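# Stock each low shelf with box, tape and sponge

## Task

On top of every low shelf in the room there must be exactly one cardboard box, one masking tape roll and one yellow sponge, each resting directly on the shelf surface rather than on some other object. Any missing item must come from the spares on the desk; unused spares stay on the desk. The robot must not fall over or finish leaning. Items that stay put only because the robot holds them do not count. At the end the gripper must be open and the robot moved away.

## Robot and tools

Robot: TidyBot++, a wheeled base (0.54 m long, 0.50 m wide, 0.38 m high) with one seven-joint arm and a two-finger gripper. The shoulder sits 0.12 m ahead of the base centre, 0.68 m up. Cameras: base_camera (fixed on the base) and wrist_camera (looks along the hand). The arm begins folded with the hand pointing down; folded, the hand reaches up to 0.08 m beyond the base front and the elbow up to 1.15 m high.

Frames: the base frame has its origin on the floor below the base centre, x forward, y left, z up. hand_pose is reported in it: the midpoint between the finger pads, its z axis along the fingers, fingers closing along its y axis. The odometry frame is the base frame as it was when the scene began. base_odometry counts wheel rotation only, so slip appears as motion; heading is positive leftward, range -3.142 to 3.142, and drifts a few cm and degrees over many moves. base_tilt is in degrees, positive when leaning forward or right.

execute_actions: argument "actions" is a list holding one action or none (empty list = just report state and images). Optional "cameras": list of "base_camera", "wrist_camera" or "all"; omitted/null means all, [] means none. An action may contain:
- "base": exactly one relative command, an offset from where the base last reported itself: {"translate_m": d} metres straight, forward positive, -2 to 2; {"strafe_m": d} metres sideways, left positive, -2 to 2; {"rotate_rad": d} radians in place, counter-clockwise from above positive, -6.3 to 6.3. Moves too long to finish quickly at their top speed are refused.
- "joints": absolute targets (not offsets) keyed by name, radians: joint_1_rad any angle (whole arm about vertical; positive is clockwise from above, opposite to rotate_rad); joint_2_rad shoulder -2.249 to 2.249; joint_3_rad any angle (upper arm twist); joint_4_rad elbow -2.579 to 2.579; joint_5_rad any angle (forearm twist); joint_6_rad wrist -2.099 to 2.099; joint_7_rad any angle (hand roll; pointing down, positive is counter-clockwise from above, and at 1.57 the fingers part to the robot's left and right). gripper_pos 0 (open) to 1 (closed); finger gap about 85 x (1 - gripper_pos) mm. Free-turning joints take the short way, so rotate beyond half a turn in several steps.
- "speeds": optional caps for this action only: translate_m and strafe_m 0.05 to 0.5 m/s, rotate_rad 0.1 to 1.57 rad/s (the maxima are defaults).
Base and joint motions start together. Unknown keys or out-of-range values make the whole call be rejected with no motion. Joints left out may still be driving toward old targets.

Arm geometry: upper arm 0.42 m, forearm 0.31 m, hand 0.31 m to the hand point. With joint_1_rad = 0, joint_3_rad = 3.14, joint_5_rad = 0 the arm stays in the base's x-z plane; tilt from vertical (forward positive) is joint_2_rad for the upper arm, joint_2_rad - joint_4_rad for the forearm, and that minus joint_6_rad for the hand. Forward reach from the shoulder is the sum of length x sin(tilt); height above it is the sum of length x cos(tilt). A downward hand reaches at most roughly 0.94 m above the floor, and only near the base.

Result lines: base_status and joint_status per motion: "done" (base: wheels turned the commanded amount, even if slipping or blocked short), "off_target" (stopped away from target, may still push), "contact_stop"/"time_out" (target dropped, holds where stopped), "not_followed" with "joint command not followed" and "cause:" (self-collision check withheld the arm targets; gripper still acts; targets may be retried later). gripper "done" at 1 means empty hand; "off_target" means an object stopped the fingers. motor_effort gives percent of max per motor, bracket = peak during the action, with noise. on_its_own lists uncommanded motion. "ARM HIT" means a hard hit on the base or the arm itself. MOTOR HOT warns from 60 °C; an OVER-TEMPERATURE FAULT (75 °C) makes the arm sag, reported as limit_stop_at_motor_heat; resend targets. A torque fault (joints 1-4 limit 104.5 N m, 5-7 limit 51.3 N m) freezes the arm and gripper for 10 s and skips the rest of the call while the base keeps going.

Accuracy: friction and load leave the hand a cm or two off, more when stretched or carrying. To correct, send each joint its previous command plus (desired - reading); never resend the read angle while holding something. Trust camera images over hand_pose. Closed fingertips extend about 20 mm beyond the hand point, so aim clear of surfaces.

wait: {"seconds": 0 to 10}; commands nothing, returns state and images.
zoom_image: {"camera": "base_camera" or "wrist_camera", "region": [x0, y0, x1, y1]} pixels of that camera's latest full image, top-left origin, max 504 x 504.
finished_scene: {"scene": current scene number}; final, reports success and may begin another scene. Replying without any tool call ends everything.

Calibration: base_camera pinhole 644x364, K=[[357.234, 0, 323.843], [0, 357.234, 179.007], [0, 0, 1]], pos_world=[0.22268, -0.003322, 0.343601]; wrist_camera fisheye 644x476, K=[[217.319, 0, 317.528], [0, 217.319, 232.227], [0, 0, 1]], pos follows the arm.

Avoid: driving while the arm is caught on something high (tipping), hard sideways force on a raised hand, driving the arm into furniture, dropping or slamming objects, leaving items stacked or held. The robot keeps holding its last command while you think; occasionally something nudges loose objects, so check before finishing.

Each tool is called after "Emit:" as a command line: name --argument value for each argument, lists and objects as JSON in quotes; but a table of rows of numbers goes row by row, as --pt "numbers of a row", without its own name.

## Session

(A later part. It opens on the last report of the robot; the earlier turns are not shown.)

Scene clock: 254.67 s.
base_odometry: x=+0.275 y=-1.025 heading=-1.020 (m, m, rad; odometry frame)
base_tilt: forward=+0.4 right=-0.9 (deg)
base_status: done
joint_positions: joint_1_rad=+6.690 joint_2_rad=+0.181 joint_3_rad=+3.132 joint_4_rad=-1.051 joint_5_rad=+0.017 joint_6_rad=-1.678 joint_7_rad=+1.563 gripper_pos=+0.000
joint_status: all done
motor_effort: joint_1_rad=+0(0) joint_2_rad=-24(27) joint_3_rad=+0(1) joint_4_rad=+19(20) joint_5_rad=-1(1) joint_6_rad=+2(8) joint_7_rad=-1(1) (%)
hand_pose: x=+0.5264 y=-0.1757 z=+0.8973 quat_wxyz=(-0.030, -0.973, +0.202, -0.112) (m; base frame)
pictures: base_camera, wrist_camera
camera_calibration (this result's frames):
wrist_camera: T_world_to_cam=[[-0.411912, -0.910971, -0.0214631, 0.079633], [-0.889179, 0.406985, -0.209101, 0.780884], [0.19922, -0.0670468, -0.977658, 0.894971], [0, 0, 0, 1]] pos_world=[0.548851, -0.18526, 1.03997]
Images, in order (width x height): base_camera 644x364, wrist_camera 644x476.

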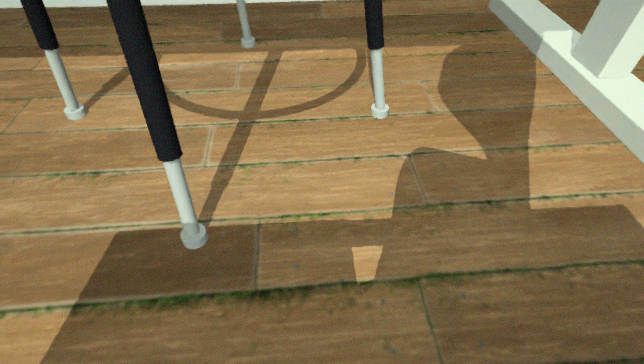

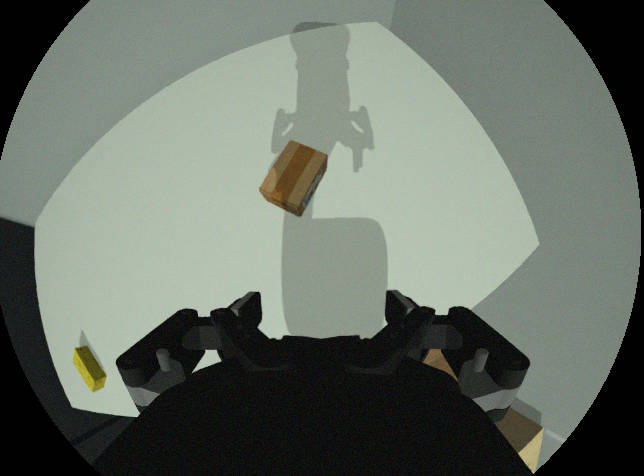

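Emit:
execute_actions --actions '[{"base": {"translate_m": 0.11}, "joints": {"joint_1_rad": 0.435, "joint_2_rad": 0.473, "joint_4_rad": -0.794, "joint_6_rad": -1.869, "joint_7_rad": 1.07}}]'

Scene clock: 279.20 s.
base_odometry: x=+0.333 y=-1.119 heading=-1.021 (m, m, rad; odometry frame)
base_tilt: forward=+0.4 right=-0.9 (deg)
base_status: done
joint_positions: joint_1_rad=+6.705 joint_2_rad=+0.479 joint_3_rad=+3.132 joint_4_rad=-0.815 joint_5_rad=+0.017 joint_6_rad=-1.846 joint_7_rad=+1.102 gripper_pos=+0.000
joint_status: all done
motor_effort: joint_1_rad=-1(0) joint_2_rad=-34(39) joint_3_rad=+0(0) joint_4_rad=+17(18) joint_5_rad=-1(1) joint_6_rad=-1(2) joint_7_rad=+0(1) (%)
hand_pose: x=+0.5721 y=-0.2033 z=+0.8299 quat_wxyz=(-0.006, -0.903, +0.429, -0.001) (m; base frame)
pictures: base_camera, wrist_camera
camera_calibration (this result's frames):
wrist_camera: T_world_to_cam=[[-0.787951, -0.615412, -0.0200458, 0.345918], [-0.615703, 0.787837, 0.014949, 0.553652], [0.00659297, 0.0241213, -0.999687, 0.965183], [0, 0, 0, 1]] pos_world=[0.607088, -0.246587, 0.963539]
Images, in order (width x height): base_camera 644x364, wrist_camera 644x476.

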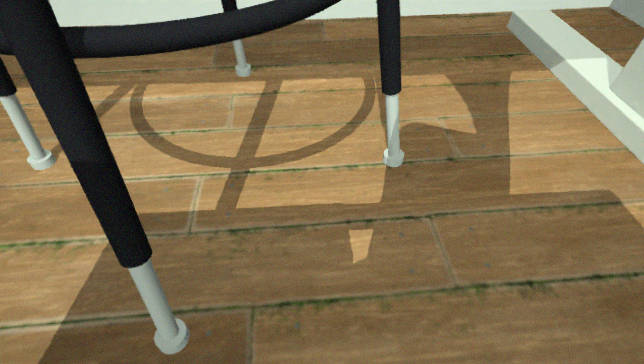

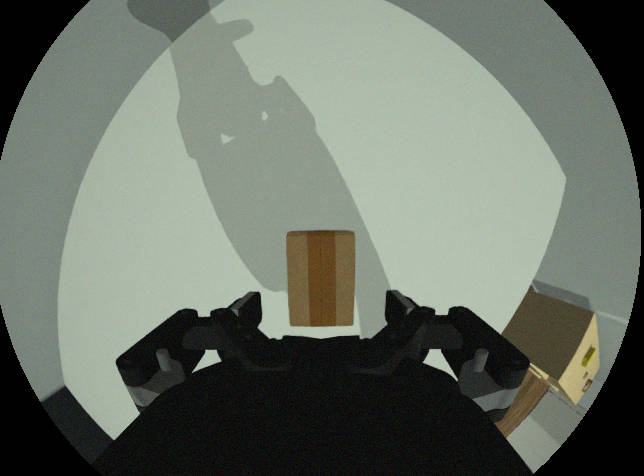

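Emit:
execute_actions --actions '[{"joints": {"joint_1_rad": 0.444, "joint_4_rad": -1.072, "joint_6_rad": -1.586}}]' --cameras '["wrist_camera"]'

Scene clock: 286.20 s.
base_odometry: x=+0.333 y=-1.119 heading=-1.021 (m, m, rad; odometry frame)
base_tilt: forward=+0.3 right=-0.9 (deg)
base_status: not commanded
joint_positions: joint_1_rad=+6.713 joint_2_rad=+0.478 joint_3_rad=+3.132 joint_4_rad=-1.054 joint_5_rad=+0.017 joint_6_rad=-1.607 joint_7_rad=+1.102 gripper_pos=+0.000
joint_status: all done
motor_effort: joint_1_rad=-1(1) joint_2_rad=-34(36) joint_3_rad=-1(0) joint_4_rad=+18(19) joint_5_rad=-1(1) joint_6_rad=+0(1) joint_7_rad=-1(0) (%)
hand_pose: x=+0.5814 y=-0.2117 z=+0.7564 quat_wxyz=(-0.006, -0.903, +0.431, -0.002) (m; base frame)
pictures: wrist_camera
camera_calibration (this result's frames):
wrist_camera: T_world_to_cam=[[-0.790318, -0.612364, -0.0202022, 0.348765], [-0.612647, 0.790246, 0.0132564, 0.567081], [0.00784696, 0.0228535, -0.999708, 0.89084], [0, 0, 0, 1]] pos_world=[0.616065, -0.254921, 0.890108]
Images, in order (width x height): wrist_camera 644x476.

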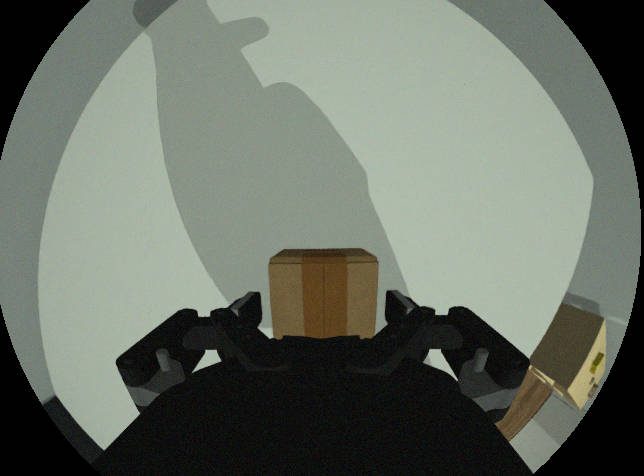

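The box is centred between the fingers, so I'm closing the gripper.

Emit:
execute_actions --actions '[{"joints": {"gripper_pos": 1.0}}]' --cameras '["wrist_camera"]'

Scene clock: 288.30 s.
base_odometry: x=+0.333 y=-1.119 heading=-1.021 (m, m, rad; odometry frame)
base_tilt: forward=+0.4 right=-0.9 (deg)
base_status: not commanded
joint_positions: joint_1_rad=+6.713 joint_2_rad=+0.475 joint_3_rad=+3.132 joint_4_rad=-1.057 joint_5_rad=+0.017 joint_6_rad=-1.607 joint_7_rad=+1.102 gripper_pos=+0.347
joint_status: gripper_pos off_target (ended at +0.347, target +1.000)
motor_effort: joint_1_rad=-1(1) joint_2_rad=-33(36) joint_3_rad=+0(0) joint_4_rad=+18(19) joint_5_rad=+0(1) joint_6_rad=+0(1) joint_7_rad=-1(0) (%)
hand_pose: x=+0.5803 y=-0.2114 z=+0.7572 quat_wxyz=(-0.006, -0.902, +0.431, -0.002) (m; base frame)
pictures: wrist_camera
camera_calibration (this result's frames):
wrist_camera: T_world_to_cam=[[-0.790569, -0.612027, -0.0205724, 0.348585], [-0.612312, 0.790517, 0.0125025, 0.566681], [0.00861094, 0.0224808, -0.99971, 0.891133], [0, 0, 0, 1]] pos_world=[0.614893, -0.254661, 0.890961]
Images, in order (width x height): wrist_camera 644x476.

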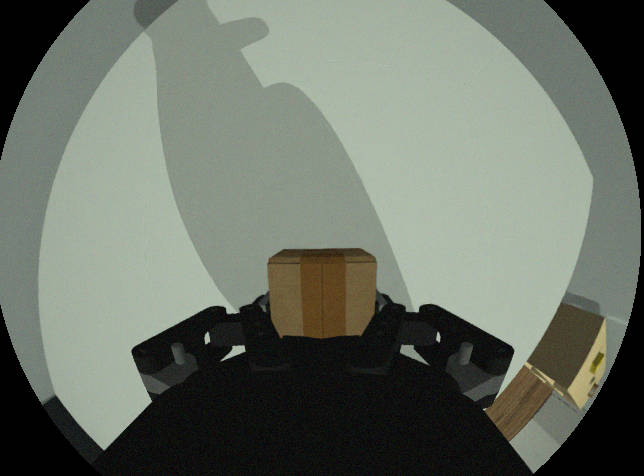

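Emit:
execute_actions --actions '[{"base": {"translate_m": -0.16}, "joints": {"joint_2_rad": 0.22, "joint_6_rad": -1.85}, "speeds": {"translate_m": 0.25}}]' --cameras '["wrist_camera"]'

Scene clock: 296.33 s.
base_odometry: x=+0.249 y=-0.982 heading=-1.021 (m, m, rad; odometry frame)
base_tilt: forward=+0.3 right=-0.9 (deg)
base_status: done
joint_positions: joint_1_rad=+6.719 joint_2_rad=+0.218 joint_3_rad=+3.132 joint_4_rad=-1.062 joint_5_rad=+0.017 joint_6_rad=-1.839 joint_7_rad=+1.102 gripper_pos=+0.347
joint_status: all done
motor_effort: joint_1_rad=-1(2) joint_2_rad=-25(40) joint_3_rad=+0(1) joint_4_rad=+18(20) joint_5_rad=+0(1) joint_6_rad=+0(1) joint_7_rad=-1(0) (%)
hand_pose: x=+0.4808 y=-0.1687 z=+0.8716 quat_wxyz=(-0.007, -0.900, +0.435, -0.012) (m; base frame)
pictures: wrist_camera
camera_calibration (this result's frames):
wrist_camera: T_world_to_cam=[[-0.795385, -0.60545, -0.0281516, 0.308425], [-0.605563, 0.79578, -0.00529768, 0.483673], [0.0256099, 0.0128338, -0.99959, 0.995476], [0, 0, 0, 1]] pos_world=[0.512717, -0.210937, 1.00631]
Images, in order (width x height): wrist_camera 644x476.

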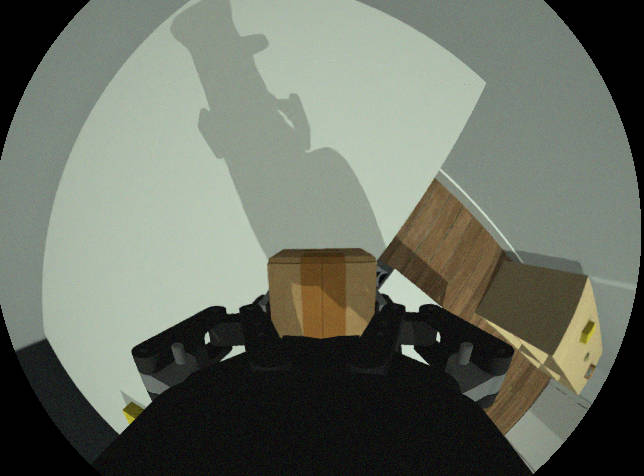

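Emit:
execute_actions --actions '[{"base": {"translate_m": -2.0}, "joints": {"joint_1_rad": -1.58, "joint_2_rad": 0.0, "joint_6_rad": -1.6, "joint_7_rad": 1.6}}]'

Scene clock: 303.90 s.
base_odometry: x=-0.794 y=+0.725 heading=-1.022 (m, m, rad; odometry frame)
base_tilt: forward=+0.3 right=-0.9 (deg)
base_status: done
joint_positions: joint_1_rad=+4.709 joint_2_rad=+0.021 joint_3_rad=+3.132 joint_4_rad=-1.062 joint_5_rad=+0.017 joint_6_rad=-1.625 joint_7_rad=+1.565 gripper_pos=+0.347
joint_status: all done
motor_effort: joint_1_rad=-1(1) joint_2_rad=-19(29) joint_3_rad=+0(2) joint_4_rad=+19(20) joint_5_rad=-2(1) joint_6_rad=+4(5) joint_7_rad=+0(0) (%)
hand_pose: x=+0.1174 y=+0.4172 z=+0.9675 quat_wxyz=(+0.148, -0.689, -0.692, -0.157) (m; base frame)
pictures: base_camera, wrist_camera
camera_calibration (this result's frames):
wrist_camera: T_world_to_cam=[[0.999698, -0.0065686, -0.0236755, -0.0880952], [-0.0155131, -0.915987, -0.400908, 0.825495], [-0.0190531, 0.401154, -0.915812, 0.855305], [0, 0, 0, 1]] pos_world=[0.117171, 0.412455, 1.11216]
Images, in order (width x height): base_camera 644x364, wrist_camera 644x476.

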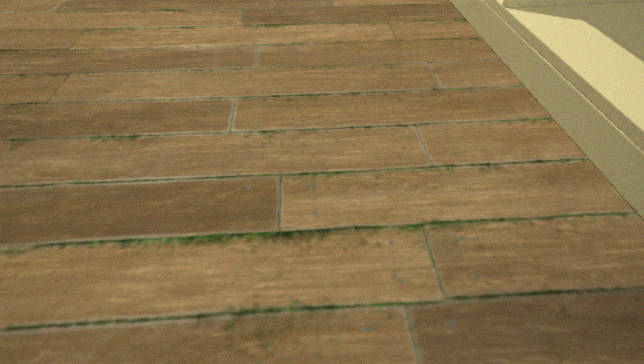

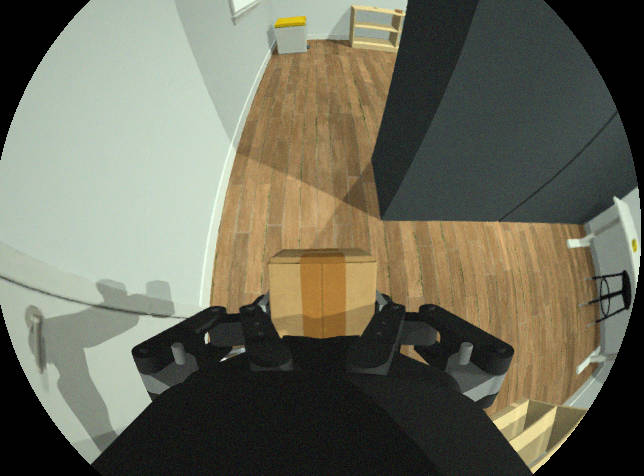

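Emit:
execute_actions --actions '[{"base": {"strafe_m": 2.0}}]'

Scene clock: 321.73 s.
base_odometry: x=+0.912 y=+1.769 heading=-1.022 (m, m, rad; odometry frame)
base_tilt: forward=+0.3 right=-0.9 (deg)
base_status: done
joint_positions: joint_1_rad=+4.709 joint_2_rad=+0.008 joint_3_rad=+3.132 joint_4_rad=-1.062 joint_5_rad=+0.017 joint_6_rad=-1.620 joint_7_rad=+1.565 gripper_pos=+0.347
joint_status: not commanded
motor_effort: joint_1_rad=-1(2) joint_2_rad=-18(22) joint_3_rad=+0(1) joint_4_rad=+20(20) joint_5_rad=+0(1) joint_6_rad=+4(5) joint_7_rad=-1(1) (%)
hand_pose: x=+0.1174 y=+0.4151 z=+0.9733 quat_wxyz=(+0.154, -0.688, -0.690, -0.163) (m; base frame)
pictures: base_camera, wrist_camera
camera_calibration (this result's frames):
wrist_camera: T_world_to_cam=[[0.999697, -0.00606794, -0.0238603, -0.0879936], [-0.0154686, -0.908779, -0.416991, 0.838557], [-0.0191535, 0.417233, -0.908598, 0.847801], [0, 0, 0, 1]] pos_world=[0.117177, 0.407798, 1.11788]
Images, in order (width x height): base_camera 644x364, wrist_camera 644x476.

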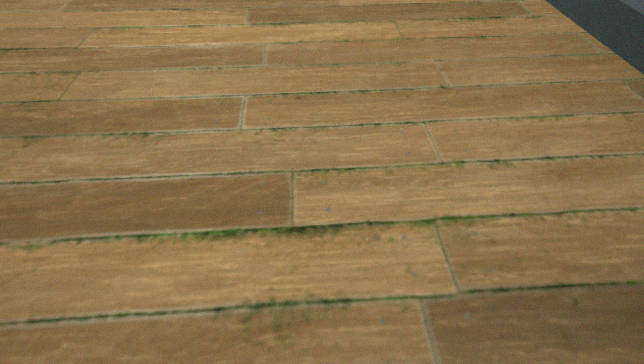

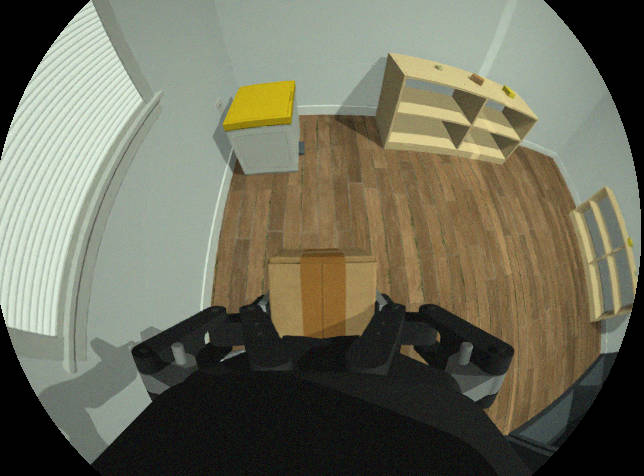

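The far-wall shelf holds all three items. Next I'm driving to the remaining shelf with the box.

Emit:
execute_actions --actions '[{"base": {"translate_m": 2.0}, "joints": {"joint_1_rad": -0.1}}]'

Scene clock: 328.07 s.
base_odometry: x=+1.957 y=+0.064 heading=-1.022 (m, m, rad; odometry frame)
base_tilt: forward=+0.4 right=-0.9 (deg)
base_status: done
joint_positions: joint_1_rad=+6.174 joint_2_rad=+0.010 joint_3_rad=+3.132 joint_4_rad=-1.062 joint_5_rad=+0.017 joint_6_rad=-1.618 joint_7_rad=+1.565 gripper_pos=+0.347
joint_status: all done
motor_effort: joint_1_rad=+0(1) joint_2_rad=-18(22) joint_3_rad=+0(1) joint_4_rad=+19(20) joint_5_rad=-1(0) joint_6_rad=+4(5) joint_7_rad=+0(0) (%)
hand_pose: x=+0.5324 y=+0.0454 z=+0.9729 quat_wxyz=(+0.006, -0.973, -0.053, -0.224) (m; base frame)
pictures: base_camera, wrist_camera
camera_calibration (this result's frames):
wrist_camera: T_world_to_cam=[[0.0993059, -0.994769, -0.0239233, 0.0192149], [-0.905361, -0.0803526, -0.416972, 0.944985], [0.412869, 0.063067, -0.908604, 0.795695], [0, 0, 0, 1]] pos_world=[0.525127, 0.0448643, 1.11746]
Images, in order (width x height): base_camera 644x364, wrist_camera 644x476.

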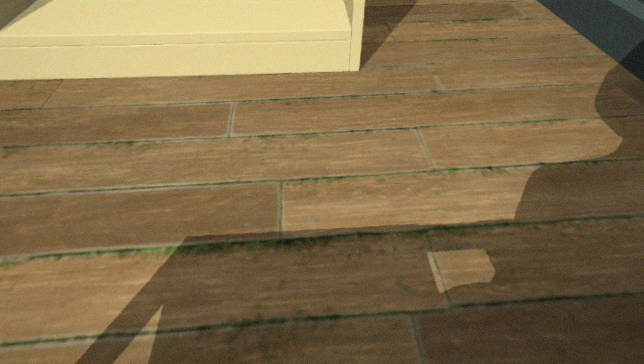

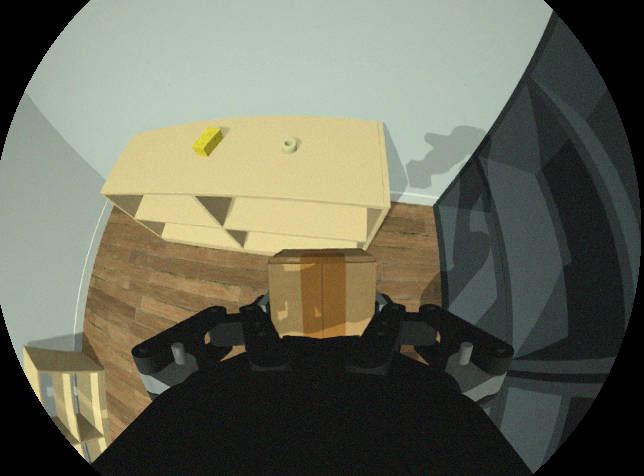

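Emit:
execute_actions --actions '[{"base": {"translate_m": 0.39}, "joints": {"joint_1_rad": -0.035, "joint_2_rad": 0.402, "joint_4_rad": -1.263, "joint_6_rad": -1.464}}]'

Scene clock: 336.93 s.
base_odometry: x=+2.161 y=-0.269 heading=-1.021 (m, m, rad; odometry frame)
base_tilt: forward=+0.4 right=-0.9 (deg)
base_status: done
joint_positions: joint_1_rad=+6.236 joint_2_rad=+0.419 joint_3_rad=+3.132 joint_4_rad=-1.251 joint_5_rad=+0.017 joint_6_rad=-1.479 joint_7_rad=+1.565 gripper_pos=+0.347
joint_status: all done
motor_effort: joint_1_rad=-1(0) joint_2_rad=-32(39) joint_3_rad=-1(1) joint_4_rad=+19(20) joint_5_rad=-1(1) joint_6_rad=+0(5) joint_7_rad=-1(0) (%)
hand_pose: x=+0.5999 y=+0.0230 z=+0.7238 quat_wxyz=(-0.007, -1.000, -0.026, +0.004) (m; base frame)
pictures: base_camera, wrist_camera
camera_calibration (this result's frames):
wrist_camera: T_world_to_cam=[[0.030702, -0.999389, -0.0167154, 0.0203111], [-0.999089, -0.0311801, 0.029132, 0.632666], [-0.0296354, 0.0158057, -0.999436, 0.87515], [0, 0, 0, 1]] pos_world=[0.657402, 0.0261929, 0.856565]
Images, in order (width x height): base_camera 644x364, wrist_camera 644x476.

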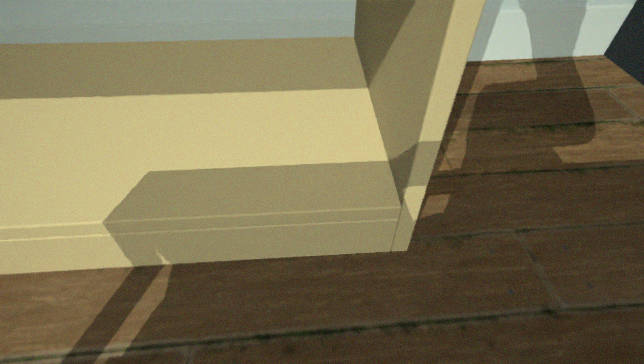

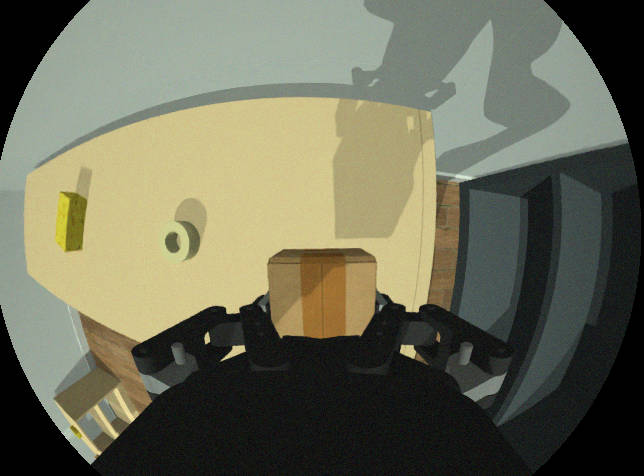

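Emit:
execute_actions --actions '[{"joints": {"joint_4_rad": -1.501, "joint_6_rad": -1.215}}]' --cameras '["wrist_camera"]'

Scene clock: 344.93 s.
base_odometry: x=+2.161 y=-0.269 heading=-1.021 (m, m, rad; odometry frame)
base_tilt: forward=+0.4 right=-0.9 (deg)
base_status: not commanded
joint_positions: joint_1_rad=+6.236 joint_2_rad=+0.417 joint_3_rad=+3.132 joint_4_rad=-1.487 joint_5_rad=+0.017 joint_6_rad=-1.236 joint_7_rad=+1.565 gripper_pos=+0.347
joint_status: all done
motor_effort: joint_1_rad=-1(0) joint_2_rad=-32(34) joint_3_rad=-1(1) joint_4_rad=+17(19) joint_5_rad=-1(1) joint_6_rad=+0(0) joint_7_rad=+0(1) (%)
hand_pose: x=+0.5864 y=+0.0228 z=+0.6524 quat_wxyz=(-0.006, -1.000, -0.028, -0.001) (m; base frame)
pictures: wrist_camera
camera_calibration (this result's frames):
wrist_camera: T_world_to_cam=[[0.0349358, -0.999231, -0.0178196, 0.017572], [-0.999175, -0.0352924, 0.0201049, 0.627303], [-0.0207183, 0.0171025, -0.999639, 0.798319], [0, 0, 0, 1]] pos_world=[0.642712, 0.0260442, 0.785732]
Images, in order (width x height): wrist_camera 644x476.

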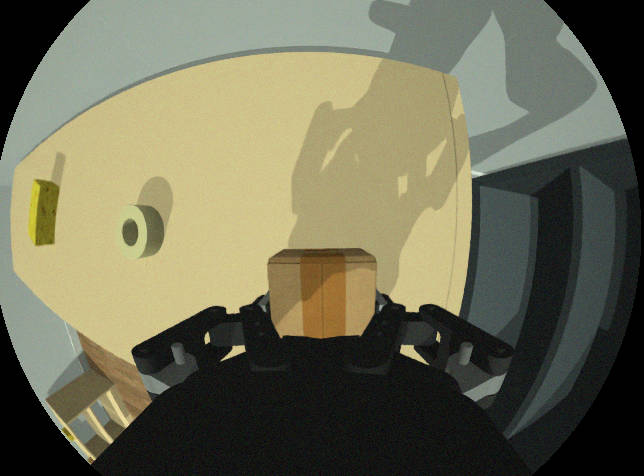

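Emit:
zoom_image --camera "wrist_camera" --region '[250, 210, 410, 310]'

Region (250, 210, 410, 310) of wrist_camera's 644x476 image, scaled by 3.150; it fills the top 315 rows of this view, and the rest is white.

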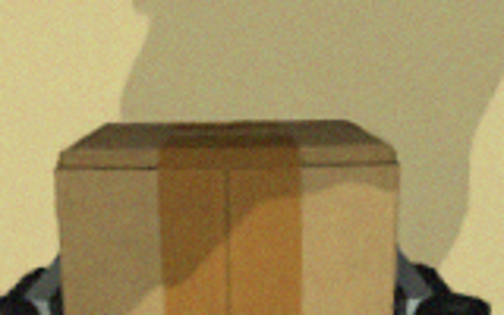

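Emit:
execute_actions --actions '[{"joints": {"joint_4_rad": -1.527, "joint_6_rad": -1.192}}]' --cameras '["wrist_camera"]'

Emit:
zoom_image --camera "wrist_camera" --region '[250, 210, 410, 310]'

Scene clock: 349.63 s.
base_odometry: x=+2.161 y=-0.269 heading=-1.021 (m, m, rad; odometry frame)
base_tilt: forward=+0.4 right=-0.9 (deg)
base_status: not commanded
joint_positions: joint_1_rad=+6.236 joint_2_rad=+0.414 joint_3_rad=+3.132 joint_4_rad=-1.510 joint_5_rad=+0.017 joint_6_rad=-1.212 joint_7_rad=+1.565 gripper_pos=+0.347
joint_status: all done
motor_effort: joint_1_rad=-1(2) joint_2_rad=-32(32) joint_3_rad=+0(0) joint_4_rad=+17(17) joint_5_rad=-1(1) joint_6_rad=-1(1) joint_7_rad=+0(0) (%)
hand_pose: x=+0.5843 y=+0.0228 z=+0.6468 quat_wxyz=(-0.006, -1.000, -0.028, -0.003) (m; base frame)
pictures: wrist_camera
camera_calibration (this result's frames):
wrist_camera: T_world_to_cam=[[0.0353861, -0.999211, -0.0180136, 0.0173556], [-0.999228, -0.0356829, 0.016433, 0.62768], [-0.0170629, 0.0174182, -0.999703, 0.790591], [0, 0, 0, 1]] pos_world=[0.640071, 0.0259687, 0.780354]
Images, in order (width x height): wrist_camera 644x476.

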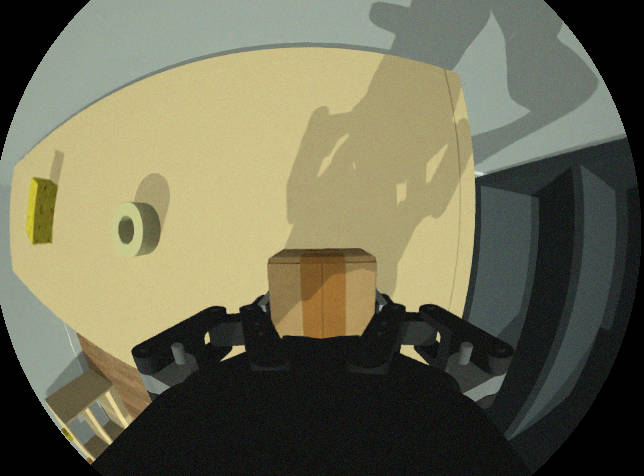

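Region (250, 210, 410, 310) of wrist_camera's 644x476 image, scaled by 3.150; it fills the top 315 rows of this view, and the rest is white.

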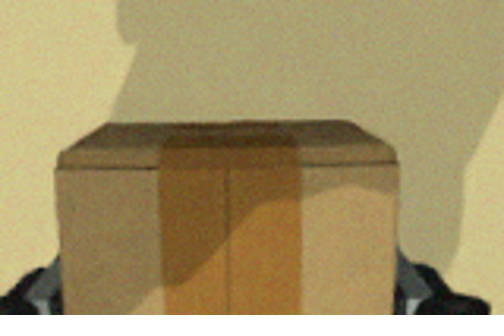

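The shadow now meets the box's bottom corner, so it is resting on the shelf. I'm releasing it and lifting the arm clear.

Emit:
execute_actions --actions '[{"joints": {"gripper_pos": 0.0}}]' --cameras '[]'

Emit:
execute_actions --actions '[{"base": {"translate_m": -0.4}, "joints": {"joint_2_rad": -0.35}}]'

Scene clock: 352.17 s.
base_odometry: x=+2.161 y=-0.269 heading=-1.021 (m, m, rad; odometry frame)
base_tilt: forward=+0.3 right=-0.9 (deg)
base_status: not commanded
joint_positions: joint_1_rad=+6.236 joint_2_rad=+0.414 joint_3_rad=+3.132 joint_4_rad=-1.510 joint_5_rad=+0.017 joint_6_rad=-1.212 joint_7_rad=+1.565 gripper_pos=+0.000
joint_status: all done
motor_effort: joint_1_rad=-1(1) joint_2_rad=-31(32) joint_3_rad=-1(1) joint_4_rad=+17(18) joint_5_rad=-1(1) joint_6_rad=+0(0) joint_7_rad=+0(0) (%)
hand_pose: x=+0.5842 y=+0.0228 z=+0.6468 quat_wxyz=(-0.006, -1.000, -0.028, -0.003) (m; base frame)
pictures: none
No camera images: the call's "cameras" was empty. Leave "cameras" out to get every camera's image.

Scene clock: 354.40 s.
base_odometry: x=+1.952 y=+0.072 heading=-1.021 (m, m, rad; odometry frame)
base_tilt: forward=+0.3 right=-0.9 (deg)
base_status: done
joint_positions: joint_1_rad=+6.240 joint_2_rad=-0.358 joint_3_rad=+3.132 joint_4_rad=-1.511 joint_5_rad=+0.017 joint_6_rad=-1.208 joint_7_rad=+1.565 gripper_pos=+0.000
joint_status: all done
motor_effort: joint_1_rad=-1(3) joint_2_rad=-5(36) joint_3_rad=+1(2) joint_4_rad=+20(21) joint_5_rad=-1(1) joint_6_rad=+6(7) joint_7_rad=+0(0) (%)
hand_pose: x=+0.4773 y=+0.0162 z=+0.9823 quat_wxyz=(+0.001, -0.925, -0.022, -0.381) (m; base frame)
pictures: base_camera, wrist_camera
camera_calibration (this result's frames):
wrist_camera: T_world_to_cam=[[0.0473984, -0.998643, -0.0215605, 0.018366], [-0.725322, -0.0195692, -0.688132, 1.07617], [0.686776, 0.0482546, -0.725266, 0.518217], [0, 0, 0, 1]] pos_world=[0.423804, 0.0143946, 1.11679]
Images, in order (width x height): base_camera 644x364, wrist_camera 644x476.

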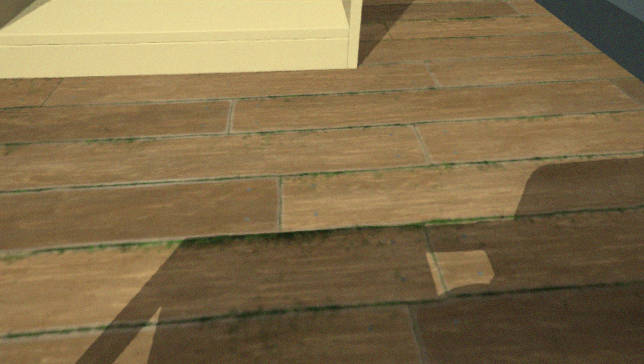

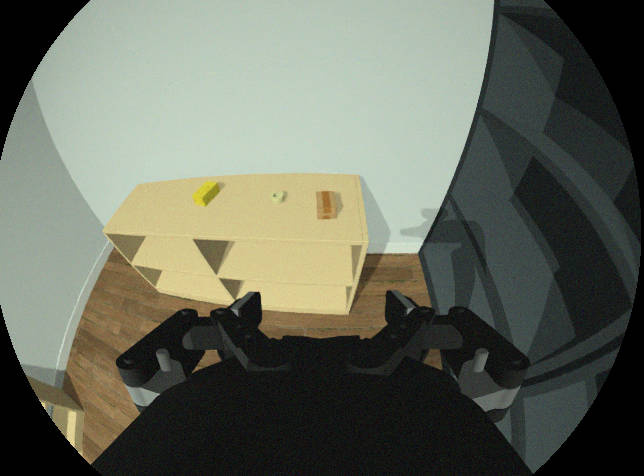

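All three low shelves now have a box, a tape roll and a sponge. The spare sponge is still on the desk, and the robot is clear.

Emit:
finished_scene --scene 1

The scene is finished: the task was done.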